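# Transfer bar-riding ball to empty post, rack both bars

## Task

Take the ball sitting on a long bar and place it in the cup of the upright post that is empty. Set both long bars into their forked stands. The other ball must finish resting on its post. Everything must stay put without any robot holding it. Then release all grips and move the arms away.

## Robot and tools

Setup: four identical i2rt Big YAM arms named arm1, arm2, arm3 and arm4. Each has six revolute joints, a two-finger gripper and a wrist camera. With joints 1 and 6 at zero and the hand level and pointing forward, the wrist camera rides on top of the hand and faces the fingertips. The hand reaches roughly 1.0 m from the joint 1 axis. There is also a fixed room camera, cam_high. Loose objects may get nudged briefly by outside disturbances.

Frames: one shared scene frame, origin on the floor, +z up. The hand point is halfway between the fingertips; the hand's z axis runs along the fingers and the fingers close along its y axis. Robot foot poses are not printed. All motion commands, however, are joint angles, not Cartesian poses.

Tool execute_actions: argument actions is a list holding exactly one action, or empty. An empty list moves nothing and just reports state and images. The action is an object keyed by robot name; each robot entry contains joints, an object of absolute joint targets by name. Any subset of arms and any subset of joints may be given. Keys and units: joint1_rad, range -2.879 to 2.879, tolerance 0.045, base yaw, positive counter-clockwise seen from above, zero means the arm extends the way its foot faces. joint2_rad, 0 to 3.141, tol 0.14, shoulder; 0 has the upper arm pointing backward about level, increasing lifts it up and then forward. joint3_rad, 0 to 3.019, tol 0.09, elbow; 0 is fully folded, increasing opens it. joint4_rad, -1.692 to 1.57, tol 0.055, hand pitch, positive tilts fingers up. joint5_rad, -1.57 to 1.57, tol 0.03, hand sideways swing, positive toward the arm's right. joint6_rad, -2.094 to 2.094, tol 0.035, hand roll, positive clockwise viewed from behind the hand. gripper_m, 0 to 0.093 metres fingertip gap, tol 0.003; grip force tops out near 50 to 62 N per pad, lower on some units. Every value is a target to go to, not an offset. All motions in the action begin together and may finish at different times; joints move at different speeds, so the hand path can bow outward. Optional cameras: list from arm1_cam_wrist, arm2_cam_wrist, arm3_cam_wrist, arm4_cam_wrist, cam_high, all (max 16). Omitted, null or ["all"] returns every camera; [] returns none. Any unknown key, name or out-of-range number rejects the whole call and nothing moves.

Tool wait: seconds, 0 to 10. Commands nothing new; the world keeps running and the result matches an empty execute_actions.

Tool zoom_image: camera (one of the five names) and region [x0, y0, x1, y1] in pixels, origin top-left, at most 504 by 504. Only works on a camera with a full image in the most recent result. Wrist images are 504x504 fisheye; cam_high is 672x504.

Tool finished_scene: scene, the integer number of the scene being closed. Irreversible; its result states whether the goal was met and may give the next task. Call it only once the goal is complete and stable with grippers open and arms clear. Answering without any tool call ends everything.

Reading results: each result gives robot states and images in the order listed on the pictures line. joint_positions lists the current angles. joint_status tells how each joint of the last accepted action ended: reaching target, off_target (stopped short, maybe still pushing), contact_stop or time_out (target dropped, holds where it stopped; a timed-out joint may keep a target near its position, at most 0.375, 0.375, 0.113, 0.225, 0.075, 0.3 rad away for joints 1 to 6, and keep pushing; on_its_own reports it and it moves on if freed), not_followed (a self/inter-arm collision check withheld the arm's targets; the gripper part still runs; the arm may retry those targets later). on_its_own lists what the call did not command, where held at means the held target, not the actual angle. Joints left out of an action may still be driving toward old targets. To relieve a push, command a joint to its reported position. Very small target changes may not move a joint. Loaded joints sag over time. Joint torques are per-joint drive outputs in joint order, offset, scaled and noisy per unit, nonzero even in free air, so treat them cautiously.

Heat: sustained load warms motors, even while you are composing a reply. At 85 °C a MOTOR HOT line appears; at 100 °C the arm and its gripper go limp until cooled, reported as OVER-TEMPERATURE FAULT, with limit_stop_at_motor_heat in joint_status. Resend those targets afterwards. Some heat persists across scenes.

Timing: the simulation keeps going while you think, holding your last command, and a fault leaves an arm where it stopped. Fewer and shorter motions are better. If a result reports a stop, the remaining motion calls in the same reply are skipped.

Avoid: pressing two robots against each other (immediately fatal), hard arm collisions (the clearance check may be late and ignores fingers, gripper housings and wrist cameras), arms pushing continuously on objects or the table, dropping or slamming items, and sending anything out of the work area or onto the floor, which fails the task. Objects touching robots are fine. The state never reports robot-to-robot contact, so check images.

Each tool is called after "Emit:" by a JSON object that holds its "fn" and its "kwargs", one argument or row to a line.

## Session

Emit:
{"fn": "execute_actions", "kwargs": {
  "actions": []
}}

Scene clock: 0.00 s.
Joint torques (N m, as the arm reports them, + toward a larger angle): no reading
arm1.joint_positions: joint1_rad=+0.136 joint2_rad=+0.607 joint3_rad=+1.361 joint4_rad=-1.197 joint5_rad=-0.192 joint6_rad=-0.304 gripper_m=+0.095
arm1.joint_status: not commanded
arm1.hand: x=+1.2131 y=-0.0819 z=+1.3952 quat_wxyz=(-0.047, -0.804, -0.256, +0.535) (m; scene frame)
arm2.joint_positions: joint1_rad=-0.046 joint2_rad=+0.503 joint3_rad=+1.422 joint4_rad=-1.326 joint5_rad=-0.298 joint6_rad=+0.234 gripper_m=+0.094
arm2.joint_status: not commanded
arm2.hand: x=+0.0397 y=+1.2684 z=+1.3496 quat_wxyz=(-0.498, -0.612, -0.565, +0.243) (m; scene frame)
arm3.joint_positions: joint1_rad=-0.494 joint2_rad=+0.613 joint3_rad=+1.400 joint4_rad=-1.176 joint5_rad=-0.049 joint6_rad=+0.310 gripper_m=+0.094
arm3.joint_status: not commanded
arm3.hand: x=-1.2271 y=-0.1105 z=+1.4078 quat_wxyz=(-0.556, -0.315, -0.769, +0.036) (m; scene frame)
arm4.joint_positions: joint1_rad=+0.050 joint2_rad=+0.521 joint3_rad=+1.334 joint4_rad=-1.435 joint5_rad=+0.143 joint6_rad=-0.402 gripper_m=+0.094
arm4.joint_status: not commanded
arm4.hand: x=+0.0220 y=-1.2541 z=+1.2730 quat_wxyz=(-0.409, +0.729, -0.513, -0.197) (m; scene frame)
pictures: arm1_cam_wrist, arm2_cam_wrist, arm3_cam_wrist, arm4_cam_wrist, cam_high
Images, in order (width x height): arm1_cam_wrist 504x504, arm2_cam_wrist 504x504, arm3_cam_wrist 504x504, arm4_cam_wrist 504x504, cam_high 672x504.

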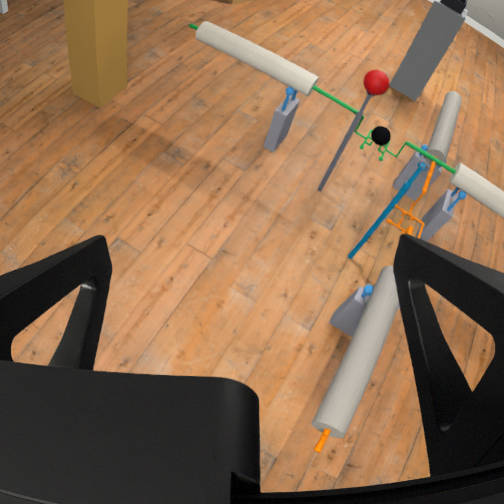

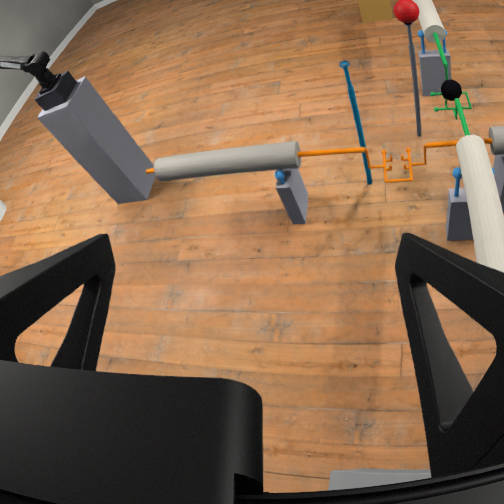

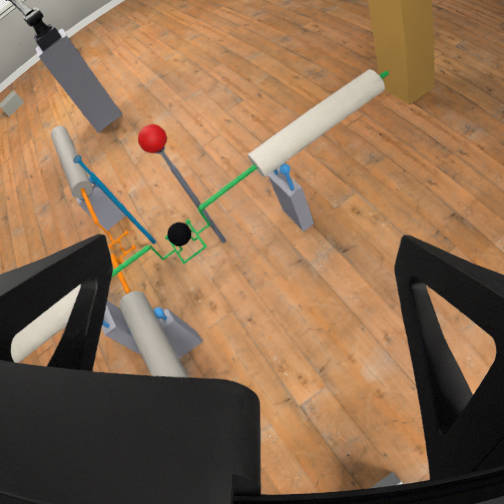

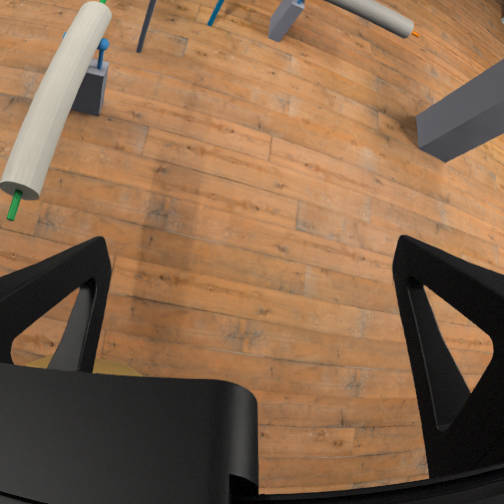

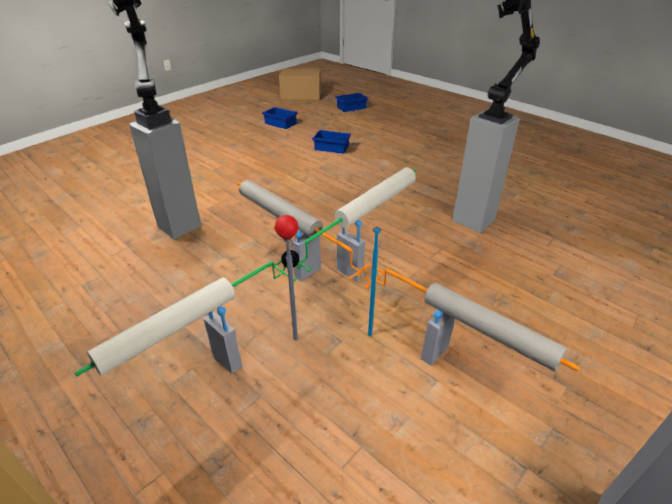

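Emit:
{"fn": "zoom_image", "kwargs": {
  "camera": "cam_high",
  "region": [200, 190, 470, 390]
}}

Emit:
{"fn": "zoom_image", "kwargs": {
  "camera": "arm2_cam_wrist",
  "region": [264, 0, 504, 240]
}}

Region (200, 190, 470, 390) of cam_high's 672x504 image, scaled by 1.867, with more detail than that image has; it fills the top 373 rows of this view, and the rest is white.

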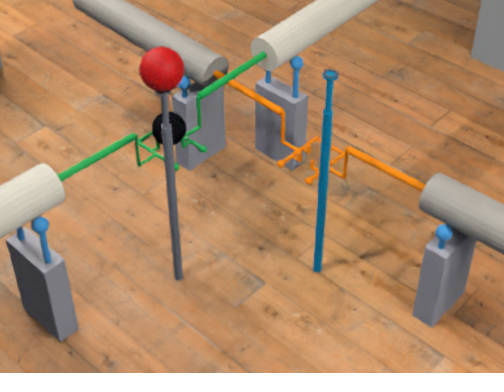

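Region (264, 0, 504, 240) of arm2_cam_wrist's 504x504 image, scaled by 2.100, with more detail than that image has.

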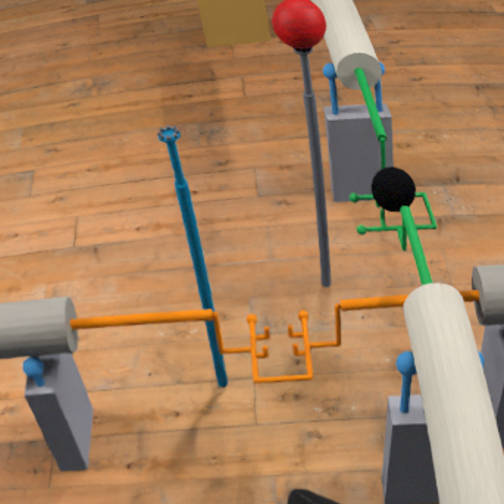

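Emit:
{"fn": "execute_actions", "kwargs": {
  "actions": [
    {"arm2":{"joints":{"joint1_rad":0,"joint2_rad":1.57,"joint3_rad":1.57,"joint4_rad":-1.57,"joint5_rad":0,"joint6_rad":0}},"arm4":{"joints":{"joint1_rad":0,"joint2_rad":1.57,"joint3_rad":1.57,"joint4_rad":-1.0,"joint5_rad":0,"joint6_rad":0}}}
  ],
  "cameras": ["arm2_cam_wrist","arm4_cam_wrist"]
}}

Emit:
{"fn": "execute_actions", "kwargs": {
  "actions": [
    {"arm2":{"joints":{"joint1_rad":-0.4,"joint2_rad":2.0,"joint3_rad":1.0,"joint4_rad":-0.57}},"arm4":{"joints":{"joint1_rad":0.4,"joint2_rad":2.0,"joint3_rad":1.0,"joint4_rad":-0.57}}}
  ],
  "cameras": ["arm2_cam_wrist","arm4_cam_wrist","cam_high"]
}}

Scene clock: 3.93 s.
Joint torques (N m, as the arm reports them, + toward a larger angle): arm1=[-1.65  0.99  9.62  2.3   0.06 -0.03] | arm2=[  1.33 -13.03  11.46  -0.08   0.14  -0.05] | arm3=[ 0.71  0.73 10.42  2.19 -0.04 -0.09] | arm4=[ -0.56 -18.54  10.55   1.89  -0.13   0.12]
arm1.joint_positions: joint1_rad=+0.136 joint2_rad=+0.607 joint3_rad=+1.361 joint4_rad=-1.197 joint5_rad=-0.192 joint6_rad=-0.304 gripper_m=+0.095
arm1.joint_status: not commanded
arm1.hand: x=+1.2131 y=-0.0819 z=+1.3952 quat_wxyz=(-0.047, -0.804, -0.256, +0.535) (m; scene frame)
arm2.joint_positions: joint1_rad=-0.006 joint2_rad=+1.592 joint3_rad=+1.543 joint4_rad=-1.553 joint5_rad=-0.004 joint6_rad=+0.009 gripper_m=+0.094
arm2.joint_status: all done
arm2.hand: x=+0.0004 y=+0.9758 z=+1.0078 quat_wxyz=(+0.011, -0.709, -0.705, -0.019) (m; scene frame)
arm3.joint_positions: joint1_rad=-0.494 joint2_rad=+0.613 joint3_rad=+1.400 joint4_rad=-1.176 joint5_rad=-0.049 joint6_rad=+0.310 gripper_m=+0.094
arm3.joint_status: not commanded
arm3.hand: x=-1.2271 y=-0.1105 z=+1.4078 quat_wxyz=(-0.556, -0.315, -0.769, +0.036) (m; scene frame)
arm4.joint_positions: joint1_rad=+0.013 joint2_rad=+1.573 joint3_rad=+1.539 joint4_rad=-1.006 joint5_rad=+0.004 joint6_rad=-0.014 gripper_m=+0.094
arm4.joint_status: all done
arm4.hand: x=+0.0149 y=-0.8495 z=+1.0379 quat_wxyz=(-0.186, +0.680, -0.687, -0.175) (m; scene frame)
pictures: arm2_cam_wrist, arm4_cam_wrist
Images, in order (width x height): arm2_cam_wrist 504x504, arm4_cam_wrist 504x504.

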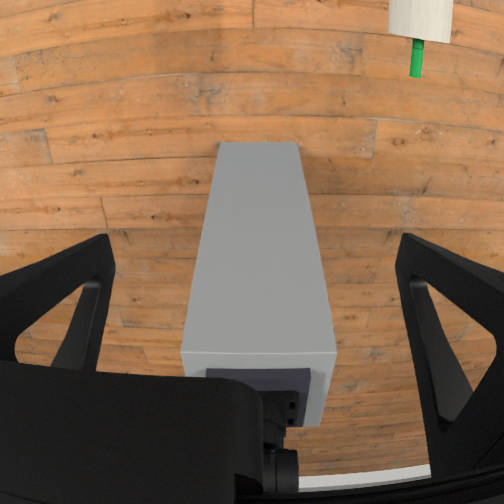

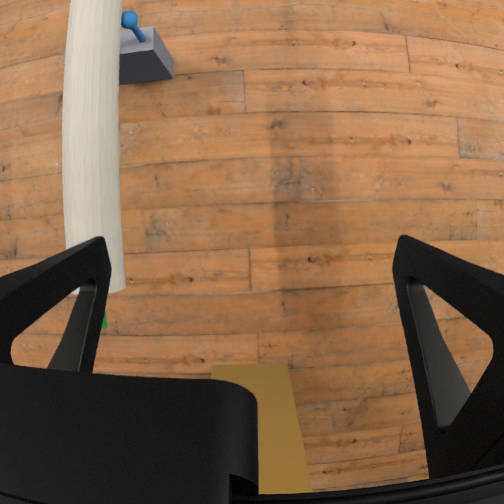

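Scene clock: 5.63 s.
Joint torques (N m, as the arm reports them, + toward a larger angle): arm1=[-1.66  0.91  9.59  2.32  0.07 -0.02] | arm2=[  0.79 -13.51   7.02   0.98  -0.04  -0.05] | arm3=[ 1.03  1.23 10.3   2.05 -0.05 -0.13] | arm4=[ -0.26 -18.06   5.06   0.79   0.11   0.09]
arm1.joint_positions: joint1_rad=+0.136 joint2_rad=+0.607 joint3_rad=+1.361 joint4_rad=-1.197 joint5_rad=-0.192 joint6_rad=-0.304 gripper_m=+0.095
arm1.joint_status: not commanded
arm1.hand: x=+1.2131 y=-0.0819 z=+1.3952 quat_wxyz=(-0.047, -0.804, -0.256, +0.535) (m; scene frame)
arm2.joint_positions: joint1_rad=-0.403 joint2_rad=+2.015 joint3_rad=+0.976 joint4_rad=-0.589 joint5_rad=+0.000 joint6_rad=+0.007 gripper_m=+0.094
arm2.joint_status: all done
arm2.hand: x=-0.1626 y=+1.0585 z=+0.6328 quat_wxyz=(+0.018, -0.833, -0.552, -0.030) (m; scene frame)
arm3.joint_positions: joint1_rad=-0.494 joint2_rad=+0.613 joint3_rad=+1.400 joint4_rad=-1.176 joint5_rad=-0.049 joint6_rad=+0.310 gripper_m=+0.094
arm3.joint_status: not commanded
arm3.hand: x=-1.2271 y=-0.1105 z=+1.4078 quat_wxyz=(-0.556, -0.315, -0.769, +0.036) (m; scene frame)
arm4.joint_positions: joint1_rad=+0.409 joint2_rad=+1.995 joint3_rad=+0.985 joint4_rad=-0.576 joint5_rad=-0.002 joint6_rad=-0.013 gripper_m=+0.094
arm4.joint_status: all done
arm4.hand: x=-0.1595 y=-1.0428 z=+0.6350 quat_wxyz=(+0.011, +0.829, -0.559, +0.010) (m; scene frame)
pictures: arm2_cam_wrist, arm4_cam_wrist, cam_high
Images, in order (width x height): arm2_cam_wrist 504x504, arm4_cam_wrist 504x504, cam_high 672x504.

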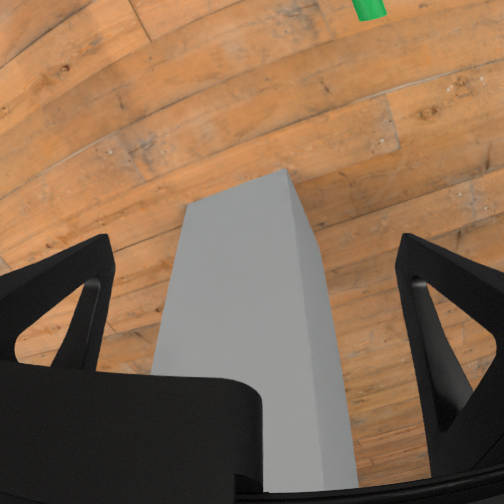

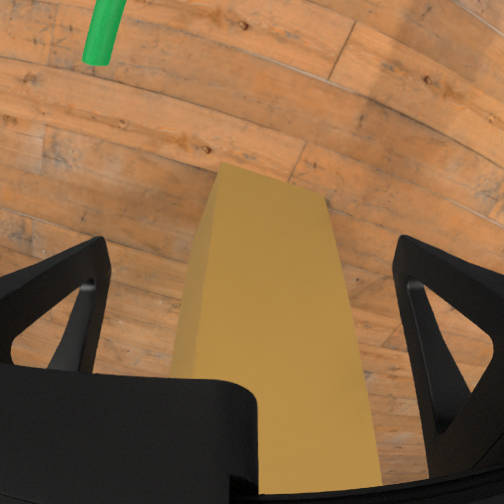

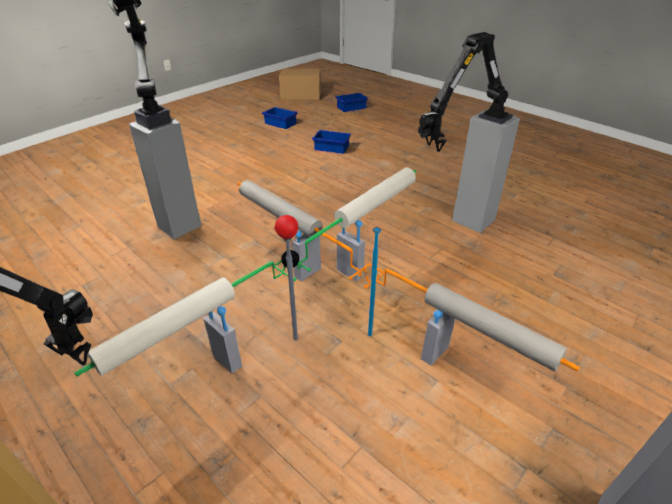

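Emit:
{"fn": "execute_actions", "kwargs": {
  "actions": [
    {"arm2":{"joints":{"joint1_rad":-0.455,"joint2_rad":2.28,"joint3_rad":1.40,"joint4_rad":-0.61,"joint6_rad":-0.455}},"arm4":{"joints":{"joint1_rad":0.47,"joint2_rad":2.29,"joint3_rad":1.40,"joint4_rad":-0.64,"joint6_rad":0.47}}}
  ],
  "cameras": ["arm2_cam_wrist","arm4_cam_wrist","cam_high"]
}}

Scene clock: 8.43 s.
Joint torques (N m, as the arm reports them, + toward a larger angle): arm1=[-1.71  1.11  9.65  2.34  0.08 -0.03] | arm2=[  1.17 -17.57   8.45   0.02  -0.07  -0.06] | arm3=[-0.25  0.78 10.26  2.13  0.03 -0.09] | arm4=[  0.56 -23.65   6.11   0.18   0.12   0.11]
arm1.joint_positions: joint1_rad=+0.136 joint2_rad=+0.607 joint3_rad=+1.361 joint4_rad=-1.197 joint5_rad=-0.192 joint6_rad=-0.304 gripper_m=+0.095
arm1.joint_status: not commanded
arm1.hand: x=+1.2131 y=-0.0819 z=+1.3952 quat_wxyz=(-0.047, -0.804, -0.256, +0.535) (m; scene frame)
arm2.joint_positions: joint1_rad=-0.457 joint2_rad=+2.296 joint3_rad=+1.371 joint4_rad=-0.598 joint5_rad=+0.000 joint6_rad=-0.446 gripper_m=+0.094
arm2.joint_status: all done
arm2.hand: x=-0.2431 y=+0.9422 z=+0.5805 quat_wxyz=(-0.007, -0.707, -0.707, +0.016) (m; scene frame)
arm3.joint_positions: joint1_rad=-0.494 joint2_rad=+0.613 joint3_rad=+1.400 joint4_rad=-1.176 joint5_rad=-0.049 joint6_rad=+0.310 gripper_m=+0.094
arm3.joint_status: not commanded
arm3.hand: x=-1.2271 y=-0.1105 z=+1.4078 quat_wxyz=(-0.556, -0.315, -0.769, +0.036) (m; scene frame)
arm4.joint_positions: joint1_rad=+0.466 joint2_rad=+2.296 joint3_rad=+1.379 joint4_rad=-0.633 joint5_rad=-0.002 joint6_rad=+0.456 gripper_m=+0.094
arm4.joint_status: all done
arm4.hand: x=-0.2334 y=-0.9427 z=+0.5748 quat_wxyz=(+0.002, +0.698, -0.716, -0.004) (m; scene frame)
pictures: arm2_cam_wrist, arm4_cam_wrist, cam_high
Images, in order (width x height): arm2_cam_wrist 504x504, arm4_cam_wrist 504x504, cam_high 672x504.

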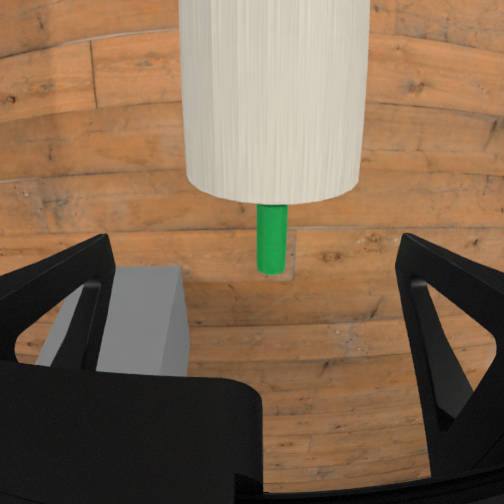

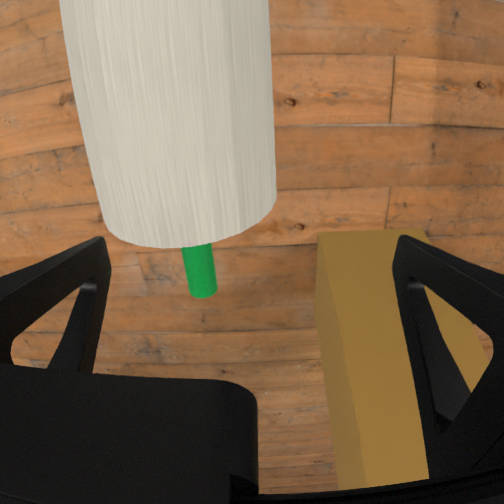

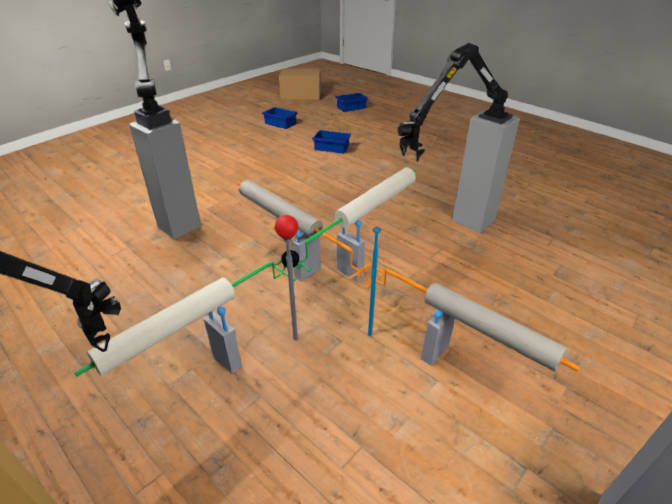

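Emit:
{"fn": "execute_actions", "kwargs": {
  "actions": [
    {"arm2":{"joints":{"joint1_rad":-0.519,"joint2_rad":2.345,"joint3_rad":1.31,"joint4_rad":-0.475,"joint6_rad":-0.52}},"arm4":{"joints":{"joint1_rad":0.58,"joint2_rad":2.34,"joint3_rad":1.28,"joint4_rad":-0.455,"joint6_rad":0.56}}}
  ],
  "cameras": ["arm2_cam_wrist","arm4_cam_wrist","cam_high"]
}}

Scene clock: 10.30 s.
Joint torques (N m, as the arm reports them, + toward a larger angle): arm1=[-1.84  1.06  9.55  2.32  0.06 -0.01] | arm2=[  0.82 -16.79   5.78   1.    -0.08  -0.04] | arm3=[ 0.24  0.96 10.4   2.17 -0.08 -0.16] | arm4=[ -0.25 -22.32   4.3    0.87   0.12   0.11]
arm1.joint_positions: joint1_rad=+0.136 joint2_rad=+0.607 joint3_rad=+1.361 joint4_rad=-1.197 joint5_rad=-0.192 joint6_rad=-0.304 gripper_m=+0.095
arm1.joint_status: not commanded
arm1.hand: x=+1.2131 y=-0.0819 z=+1.3952 quat_wxyz=(-0.047, -0.804, -0.256, +0.535) (m; scene frame)
arm2.joint_positions: joint1_rad=-0.526 joint2_rad=+2.355 joint3_rad=+1.301 joint4_rad=-0.494 joint5_rad=+0.000 joint6_rad=-0.511 gripper_m=+0.094
arm2.joint_status: all done
arm2.hand: x=-0.2611 y=+0.9903 z=+0.5352 quat_wxyz=(-0.002, -0.709, -0.705, +0.005) (m; scene frame)
arm3.joint_positions: joint1_rad=-0.494 joint2_rad=+0.613 joint3_rad=+1.400 joint4_rad=-1.176 joint5_rad=-0.049 joint6_rad=+0.310 gripper_m=+0.094
arm3.joint_status: not commanded
arm3.hand: x=-1.2271 y=-0.1105 z=+1.4078 quat_wxyz=(-0.556, -0.315, -0.769, +0.036) (m; scene frame)
arm4.joint_positions: joint1_rad=+0.592 joint2_rad=+2.340 joint3_rad=+1.274 joint4_rad=-0.464 joint5_rad=-0.002 joint6_rad=+0.545 gripper_m=+0.094
arm4.joint_status: all done
arm4.hand: x=-0.2785 y=-1.0042 z=+0.5312 quat_wxyz=(+0.001, +0.711, -0.703, -0.015) (m; scene frame)
pictures: arm2_cam_wrist, arm4_cam_wrist, cam_high
Images, in order (width x height): arm2_cam_wrist 504x504, arm4_cam_wrist 504x504, cam_high 672x504.

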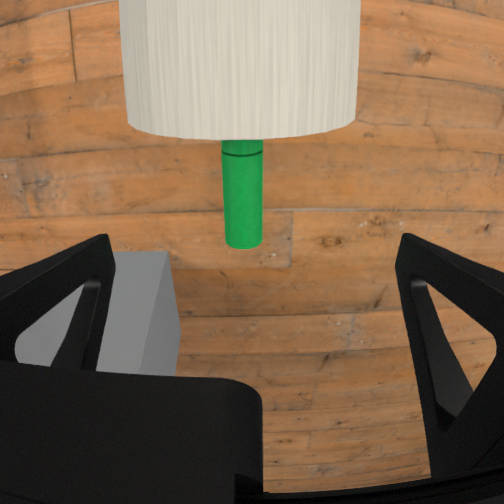

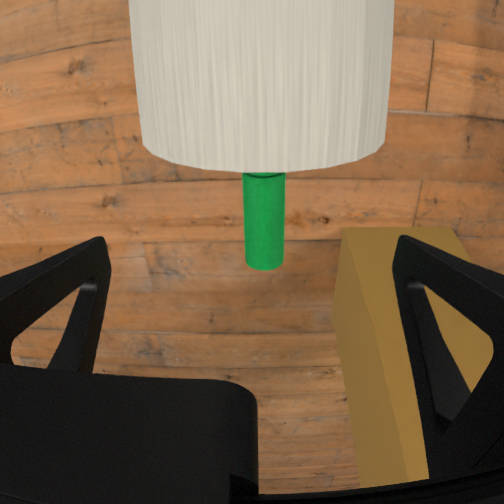

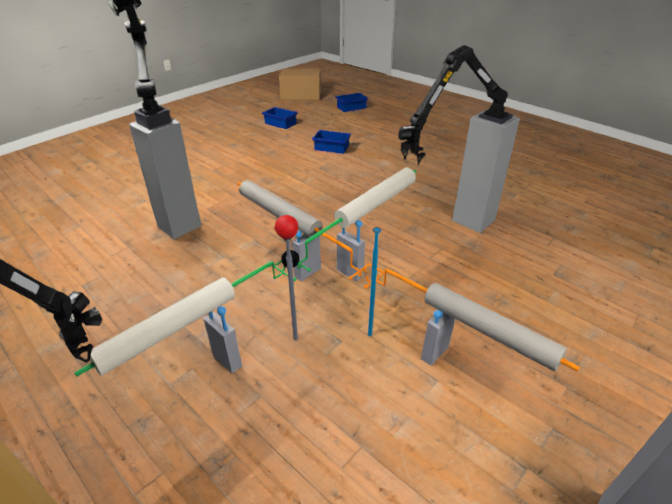

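Emit:
{"fn": "execute_actions", "kwargs": {
  "actions": [
    {"arm2":{"joints":{"joint2_rad":2.445,"joint3_rad":1.295,"joint4_rad":-0.365}},"arm4":{"joints":{"joint1_rad":0.59,"joint2_rad":2.43,"joint3_rad":1.255,"joint4_rad":-0.365}}}
  ],
  "cameras": ["arm2_cam_wrist","arm4_cam_wrist"]
}}

Scene clock: 11.63 s.
Joint torques (N m, as the arm reports them, + toward a larger angle): arm1=[-1.68  1.12  9.64  2.31  0.06 -0.02] | arm2=[  1.05 -16.2    4.83   1.01  -0.07  -0.09] | arm3=[ 0.79 -0.56 10.31  2.18 -0.04 -0.13] | arm4=[  0.31 -21.82   3.54   0.87   0.16   0.14]
arm1.joint_positions: joint1_rad=+0.136 joint2_rad=+0.607 joint3_rad=+1.361 joint4_rad=-1.197 joint5_rad=-0.192 joint6_rad=-0.304 gripper_m=+0.095
arm1.joint_status: not commanded
arm1.hand: x=+1.2131 y=-0.0819 z=+1.3952 quat_wxyz=(-0.047, -0.804, -0.256, +0.535) (m; scene frame)
arm2.joint_positions: joint1_rad=-0.526 joint2_rad=+2.458 joint3_rad=+1.286 joint4_rad=-0.383 joint5_rad=+0.000 joint6_rad=-0.512 gripper_m=+0.094
arm2.joint_status: all done
arm2.hand: x=-0.2502 y=+1.0094 z=+0.4819 quat_wxyz=(-0.001, -0.709, -0.706, +0.001) (m; scene frame)
arm3.joint_positions: joint1_rad=-0.494 joint2_rad=+0.613 joint3_rad=+1.400 joint4_rad=-1.176 joint5_rad=-0.049 joint6_rad=+0.310 gripper_m=+0.094
arm3.joint_status: not commanded
arm3.hand: x=-1.2271 y=-0.1105 z=+1.4078 quat_wxyz=(-0.556, -0.315, -0.769, +0.036) (m; scene frame)
arm4.joint_positions: joint1_rad=+0.592 joint2_rad=+2.432 joint3_rad=+1.248 joint4_rad=-0.373 joint5_rad=-0.002 joint6_rad=+0.546 gripper_m=+0.094
arm4.joint_status: all done
arm4.hand: x=-0.2637 y=-1.0285 z=+0.4824 quat_wxyz=(+0.004, +0.711, -0.704, -0.001) (m; scene frame)
pictures: arm2_cam_wrist, arm4_cam_wrist
Images, in order (width x height): arm2_cam_wrist 504x504, arm4_cam_wrist 504x504.

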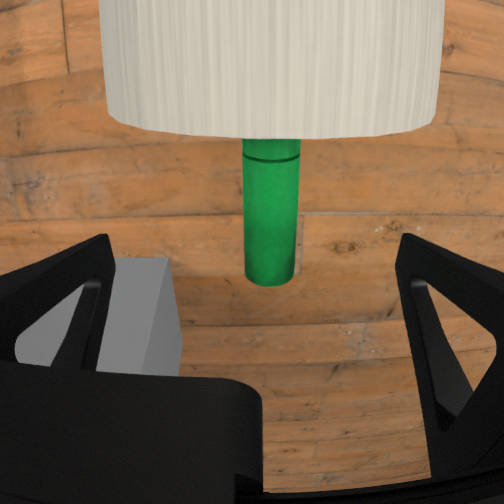

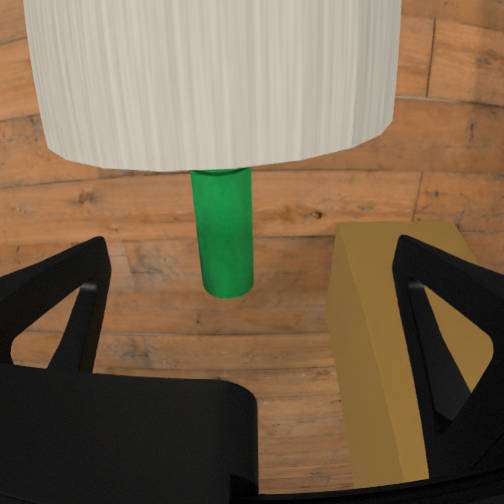

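Emit:
{"fn": "execute_actions", "kwargs": {
  "actions": [
    {"arm2":{"joints":{"joint1_rad":-0.54,"joint2_rad":2.525,"joint3_rad":1.345,"joint4_rad":-0.315}},"arm4":{"joints":{"joint1_rad":0.615,"joint2_rad":2.51,"joint3_rad":1.30,"joint4_rad":-0.315,"joint6_rad":0.585}}}
  ],
  "cameras": ["arm2_cam_wrist","arm4_cam_wrist"]
}}

Emit:
{"fn": "execute_actions", "kwargs": {
  "actions": [
    {"arm2":{"joints":{"gripper_m":0}},"arm4":{"joints":{"gripper_m":0}}}
  ],
  "cameras": ["arm2_cam_wrist","arm4_cam_wrist"]
}}

Scene clock: 12.97 s.
Joint torques (N m, as the arm reports them, + toward a larger angle): arm1=[-1.62  1.06  9.63  2.34  0.06 -0.01] | arm2=[ -0.33 -15.85   5.1    0.94  -0.07  -0.05] | arm3=[-0.02  1.08 10.5   1.94 -0.06 -0.15] | arm4=[  1.63 -21.64   3.33   0.72   0.15   0.14]
arm1.joint_positions: joint1_rad=+0.136 joint2_rad=+0.607 joint3_rad=+1.361 joint4_rad=-1.197 joint5_rad=-0.192 joint6_rad=-0.304 gripper_m=+0.095
arm1.joint_status: not commanded
arm1.hand: x=+1.2131 y=-0.0819 z=+1.3952 quat_wxyz=(-0.047, -0.804, -0.256, +0.535) (m; scene frame)
arm2.joint_positions: joint1_rad=-0.531 joint2_rad=+2.527 joint3_rad=+1.329 joint4_rad=-0.331 joint5_rad=+0.000 joint6_rad=-0.512 gripper_m=+0.094
arm2.joint_status: all done
arm2.hand: x=-0.2570 y=+1.0026 z=+0.4548 quat_wxyz=(-0.004, -0.710, -0.704, +0.014) (m; scene frame)
arm3.joint_positions: joint1_rad=-0.494 joint2_rad=+0.613 joint3_rad=+1.400 joint4_rad=-1.176 joint5_rad=-0.049 joint6_rad=+0.310 gripper_m=+0.094
arm3.joint_status: not commanded
arm3.hand: x=-1.2271 y=-0.1105 z=+1.4078 quat_wxyz=(-0.556, -0.315, -0.769, +0.036) (m; scene frame)
arm4.joint_positions: joint1_rad=+0.601 joint2_rad=+2.503 joint3_rad=+1.292 joint4_rad=-0.322 joint5_rad=-0.002 joint6_rad=+0.570 gripper_m=+0.094
arm4.joint_status: all done
arm4.hand: x=-0.2725 y=-1.0235 z=+0.4547 quat_wxyz=(+0.001, +0.705, -0.709, -0.013) (m; scene frame)
pictures: arm2_cam_wrist, arm4_cam_wrist
Images, in order (width x height): arm2_cam_wrist 504x504, arm4_cam_wrist 504x504.

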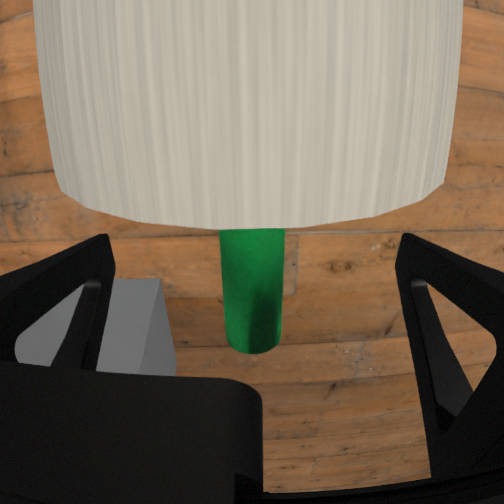

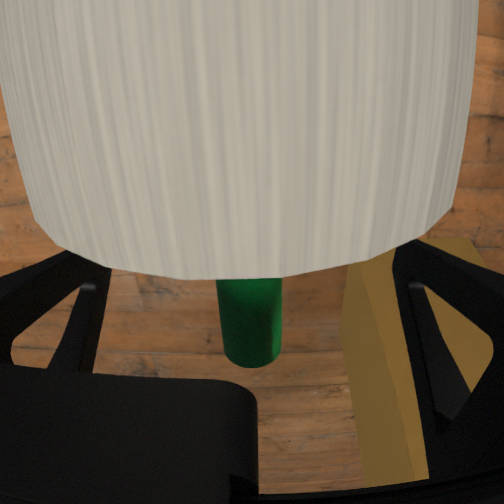

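Scene clock: 13.70 s.
Joint torques (N m, as the arm reports them, + toward a larger angle): arm1=[-1.66  1.03  9.62  2.35  0.06 -0.03] | arm2=[  0.19 -16.07   5.07   0.95   0.04  -0.03] | arm3=[-0.55  0.4  10.41  2.39  0.   -0.16] | arm4=[  1.69 -22.     3.25   0.82   0.15   0.13]
arm1.joint_positions: joint1_rad=+0.136 joint2_rad=+0.607 joint3_rad=+1.361 joint4_rad=-1.197 joint5_rad=-0.192 joint6_rad=-0.304 gripper_m=+0.095
arm1.joint_status: not commanded
arm1.hand: x=+1.2131 y=-0.0819 z=+1.3952 quat_wxyz=(-0.047, -0.804, -0.256, +0.535) (m; scene frame)
arm2.joint_positions: joint1_rad=-0.531 joint2_rad=+2.527 joint3_rad=+1.329 joint4_rad=-0.331 joint5_rad=-0.003 joint6_rad=-0.515 gripper_m=+0.018
arm2.joint_status: gripper_m off_target (ended at +0.018, target +0.000)
arm2.hand: x=-0.2567 y=+1.0023 z=+0.4548 quat_wxyz=(-0.006, -0.709, -0.705, +0.014) (m; scene frame)
arm3.joint_positions: joint1_rad=-0.494 joint2_rad=+0.613 joint3_rad=+1.400 joint4_rad=-1.176 joint5_rad=-0.049 joint6_rad=+0.310 gripper_m=+0.094
arm3.joint_status: not commanded
arm3.hand: x=-1.2271 y=-0.1105 z=+1.4078 quat_wxyz=(-0.556, -0.315, -0.769, +0.036) (m; scene frame)
arm4.joint_positions: joint1_rad=+0.603 joint2_rad=+2.503 joint3_rad=+1.292 joint4_rad=-0.320 joint5_rad=-0.001 joint6_rad=+0.570 gripper_m=+0.018
arm4.joint_status: gripper_m off_target (ended at +0.018, target +0.000)
arm4.hand: x=-0.2733 y=-1.0236 z=+0.4547 quat_wxyz=(+0.001, +0.706, -0.708, -0.014) (m; scene frame)
pictures: arm2_cam_wrist, arm4_cam_wrist
Images, in order (width x height): arm2_cam_wrist 504x504, arm4_cam_wrist 504x504.

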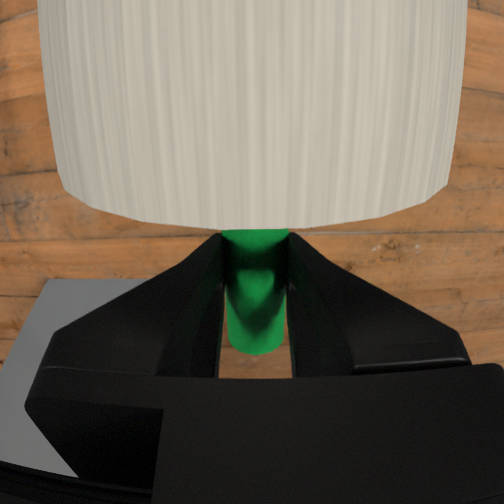

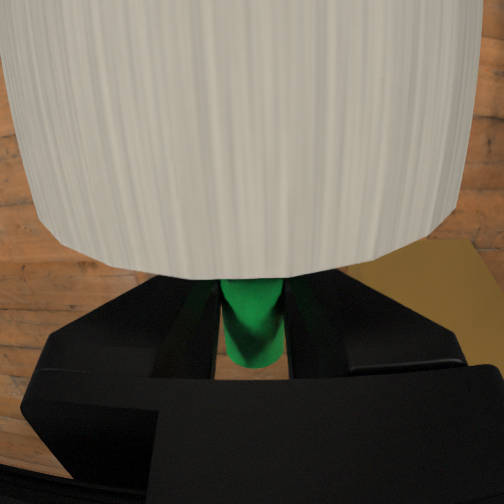

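Emit:
{"fn": "execute_actions", "kwargs": {
  "actions": [
    {"arm2":{"joints":{"joint2_rad":2.28,"joint3_rad":1.27,"joint4_rad":-0.515}},"arm4":{"joints":{"joint2_rad":2.26,"joint3_rad":1.23,"joint4_rad":-0.495}},"arm1":{"joints":{"joint1_rad":0,"joint2_rad":1.6,"joint3_rad":1.3,"joint4_rad":0.3,"joint5_rad":0,"joint6_rad":0}},"arm3":{"joints":{"joint1_rad":0,"joint2_rad":1.3,"joint3_rad":1.7,"joint4_rad":-0.5,"joint5_rad":0,"joint6_rad":0}}}
  ],
  "cameras": ["arm1_cam_wrist","arm3_cam_wrist","cam_high"]
}}

Scene clock: 17.00 s.
Joint torques (N m, as the arm reports them, + toward a larger angle): arm1=[ -1.86 -19.11  10.89   3.07   0.21   0.05] | arm2=[ -0.09 -16.95   5.95   0.04  -0.02   0.  ] | arm3=[  1.38 -12.14  13.41   2.88   0.01  -0.18] | arm4=[  0.93 -23.52   4.3    0.19   0.06   0.15]
arm1.joint_positions: joint1_rad=+0.001 joint2_rad=+1.615 joint3_rad=+1.282 joint4_rad=+0.279 joint5_rad=-0.002 joint6_rad=-0.009 gripper_m=+0.095
arm1.joint_status: all done
arm1.hand: x=+0.7380 y=-0.0402 z=+1.2035 quat_wxyz=(-0.013, -0.726, -0.026, +0.688) (m; scene frame)
arm2.joint_positions: joint1_rad=-0.539 joint2_rad=+2.316 joint3_rad=+1.258 joint4_rad=-0.504 joint5_rad=-0.001 joint6_rad=-0.520 gripper_m=+0.018
arm2.joint_status: all done
arm2.hand: x=-0.2600 y=+1.0052 z=+0.5467 quat_wxyz=(+0.000, -0.710, -0.704, -0.002) (m; scene frame)
arm3.joint_positions: joint1_rad=-0.004 joint2_rad=+1.320 joint3_rad=+1.656 joint4_rad=-0.523 joint5_rad=+0.000 joint6_rad=+0.009 gripper_m=+0.094
arm3.joint_status: all done
arm3.hand: x=-0.8520 y=-0.0066 z=+1.4191 quat_wxyz=(-0.637, -0.008, -0.771, +0.003) (m; scene frame)
arm4.joint_positions: joint1_rad=+0.609 joint2_rad=+2.277 joint3_rad=+1.222 joint4_rad=-0.490 joint5_rad=+0.002 joint6_rad=+0.569 gripper_m=+0.018
arm4.joint_status: all done
arm4.hand: x=-0.2777 y=-1.0204 z=+0.5528 quat_wxyz=(+0.001, +0.708, -0.706, -0.007) (m; scene frame)
pictures: arm1_cam_wrist, arm3_cam_wrist, cam_high
Images, in order (width x height): arm1_cam_wrist 504x504, arm3_cam_wrist 504x504, cam_high 672x504.

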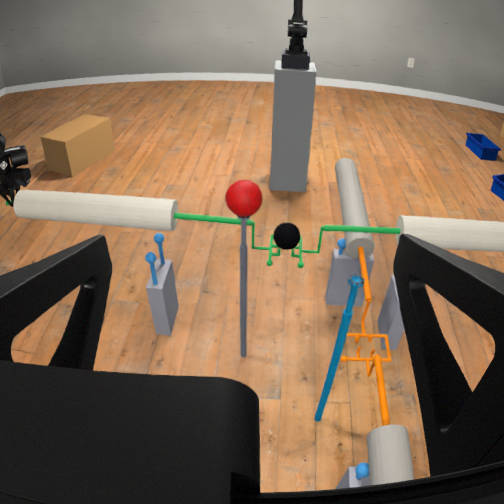

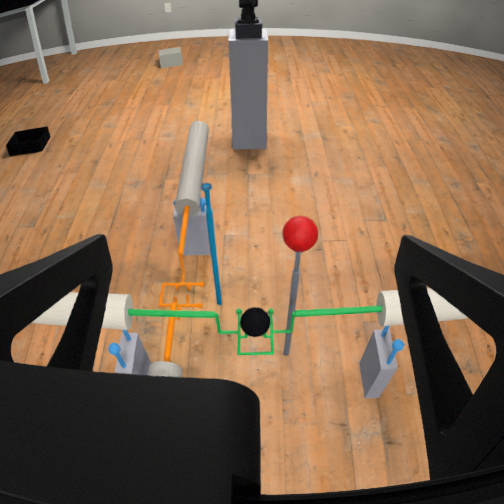

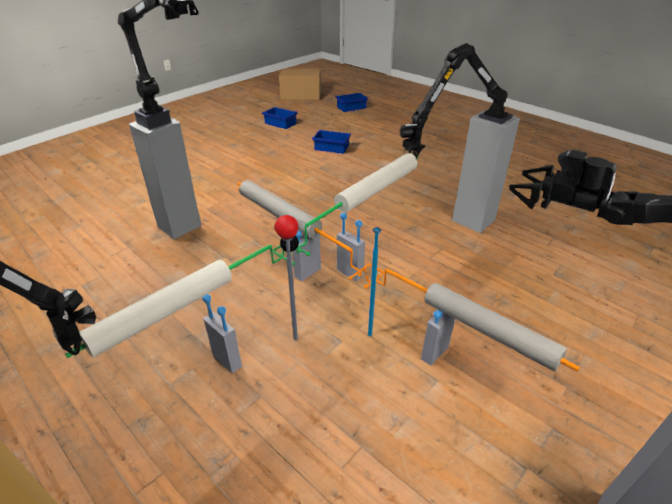

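Emit:
{"fn": "execute_actions", "kwargs": {
  "actions": [
    {"arm2":{"joints":{"joint1_rad":-0.615,"joint2_rad":1.85,"joint3_rad":1.05,"joint4_rad":-0.722,"joint6_rad":-0.61}},"arm4":{"joints":{"joint1_rad":0.535,"joint2_rad":2.07,"joint3_rad":1.445,"joint4_rad":-0.89,"joint6_rad":0.49}}}
  ],
  "cameras": []
}}

Emit:
{"fn": "execute_actions", "kwargs": {
  "actions": [
    {"arm2":{"joints":{"joint1_rad":-0.733,"joint2_rad":1.425,"joint3_rad":1.035,"joint4_rad":-1.13,"joint6_rad":-0.73}},"arm4":{"joints":{"joint1_rad":0.473,"joint2_rad":2.05,"joint3_rad":1.905,"joint4_rad":-1.365,"joint6_rad":0.43}}}
  ]
}}

Scene clock: 19.10 s.
Joint torques (N m, as the arm reports them, + toward a larger angle): arm1=[ -1.87 -19.44  10.82   3.09   0.21   0.05] | arm2=[  0.56 -14.3    8.41  -0.13   0.02  -0.02] | arm3=[  0.56 -12.51  13.9    2.69  -0.05  -0.2 ] | arm4=[  0.74 -24.61   7.93   0.19   0.1   -0.03]
arm1.joint_positions: joint1_rad=+0.001 joint2_rad=+1.615 joint3_rad=+1.282 joint4_rad=+0.279 joint5_rad=-0.002 joint6_rad=-0.009 gripper_m=+0.095
arm1.joint_status: not commanded
arm1.hand: x=+0.7380 y=-0.0402 z=+1.2035 quat_wxyz=(-0.013, -0.726, -0.026, +0.688) (m; scene frame)
arm2.joint_positions: joint1_rad=-0.617 joint2_rad=+1.878 joint3_rad=+1.026 joint4_rad=-0.709 joint5_rad=-0.002 joint6_rad=-0.605 gripper_m=+0.018
arm2.joint_status: all done
arm2.hand: x=-0.2592 y=+1.0769 z=+0.7014 quat_wxyz=(-0.001, -0.708, -0.706, -0.001) (m; scene frame)
arm3.joint_positions: joint1_rad=-0.004 joint2_rad=+1.320 joint3_rad=+1.656 joint4_rad=-0.523 joint5_rad=+0.000 joint6_rad=+0.009 gripper_m=+0.094
arm3.joint_status: not commanded
arm3.hand: x=-0.8520 y=-0.0066 z=+1.4191 quat_wxyz=(-0.637, -0.008, -0.771, +0.003) (m; scene frame)
arm4.joint_positions: joint1_rad=+0.531 joint2_rad=+2.090 joint3_rad=+1.416 joint4_rad=-0.883 joint5_rad=+0.000 joint6_rad=+0.489 gripper_m=+0.018
arm4.joint_status: all done
arm4.hand: x=-0.2701 y=-0.9485 z=+0.6969 quat_wxyz=(+0.003, +0.709, -0.705, -0.001) (m; scene frame)
pictures: none
No camera images: the call's "cameras" was empty. Leave "cameras" out to get every camera's image.

Scene clock: 20.40 s.
Joint torques (N m, as the arm reports them, + toward a larger angle): arm1=[ -1.84 -19.3   10.84   3.1    0.22   0.04] | arm2=[  0.87 -10.27  10.72   0.13  -0.08   0.02] | arm3=[  1.28 -11.15  13.46   2.79  -0.06  -0.2 ] | arm4=[  0.55 -28.3   11.02  -0.77   0.12   0.03]
arm1.joint_positions: joint1_rad=+0.001 joint2_rad=+1.615 joint3_rad=+1.282 joint4_rad=+0.279 joint5_rad=-0.002 joint6_rad=-0.009 gripper_m=+0.095
arm1.joint_status: not commanded
arm1.hand: x=+0.7380 y=-0.0402 z=+1.2035 quat_wxyz=(-0.013, -0.726, -0.026, +0.688) (m; scene frame)
arm2.joint_positions: joint1_rad=-0.738 joint2_rad=+1.450 joint3_rad=+1.009 joint4_rad=-1.123 joint5_rad=-0.001 joint6_rad=-0.731 gripper_m=+0.018
arm2.joint_status: all done
arm2.hand: x=-0.2609 y=+1.1572 z=+0.8705 quat_wxyz=(+0.001, -0.706, -0.708, -0.003) (m; scene frame)
arm3.joint_positions: joint1_rad=-0.004 joint2_rad=+1.320 joint3_rad=+1.656 joint4_rad=-0.523 joint5_rad=+0.000 joint6_rad=+0.009 gripper_m=+0.094
arm3.joint_status: not commanded
arm3.hand: x=-0.8520 y=-0.0066 z=+1.4191 quat_wxyz=(-0.637, -0.008, -0.771, +0.003) (m; scene frame)
arm4.joint_positions: joint1_rad=+0.472 joint2_rad=+2.080 joint3_rad=+1.853 joint4_rad=-1.338 joint5_rad=-0.001 joint6_rad=+0.422 gripper_m=+0.018
arm4.joint_status: all done
arm4.hand: x=-0.2694 y=-0.8688 z=+0.8505 quat_wxyz=(+0.004, +0.712, -0.702, +0.002) (m; scene frame)
pictures: arm1_cam_wrist, arm2_cam_wrist, arm3_cam_wrist, arm4_cam_wrist, cam_high
Images, in order (width x height): arm1_cam_wrist 504x504, arm2_cam_wrist 504x504, arm3_cam_wrist 504x504, arm4_cam_wrist 504x504, cam_high 672x504.

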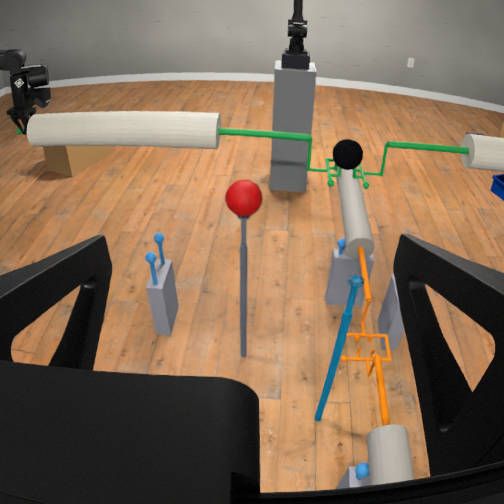

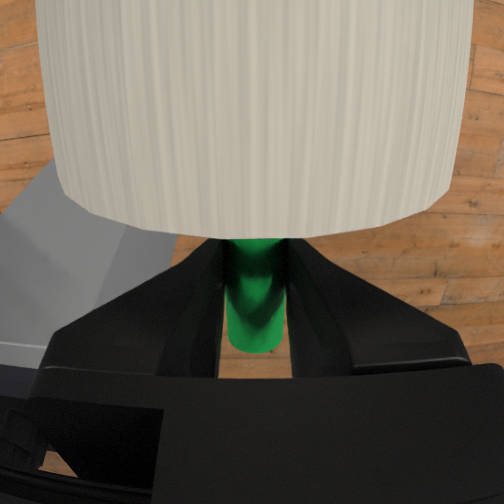

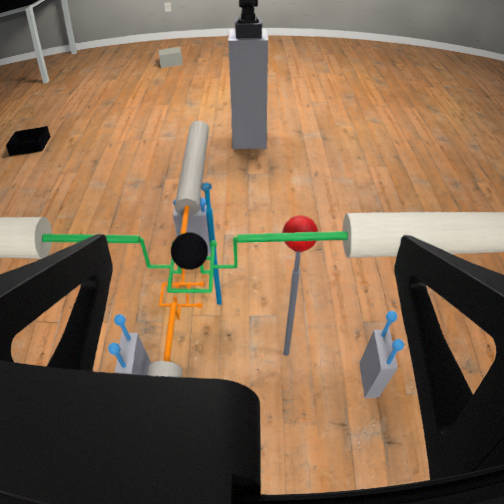

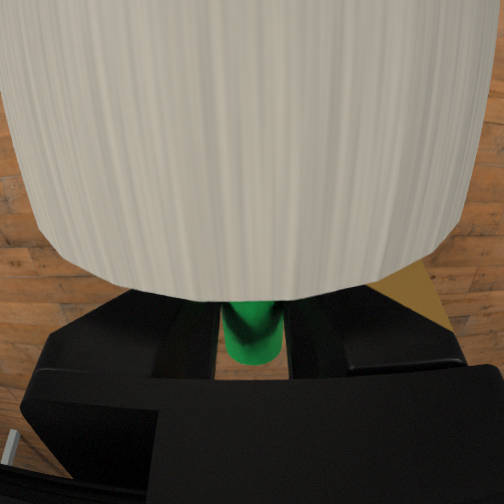

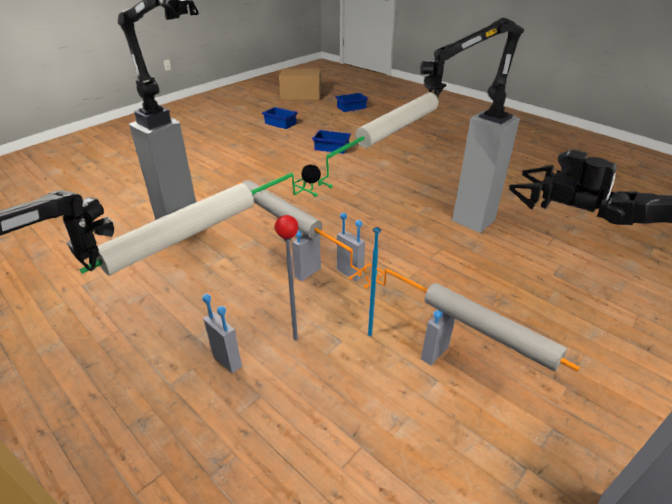

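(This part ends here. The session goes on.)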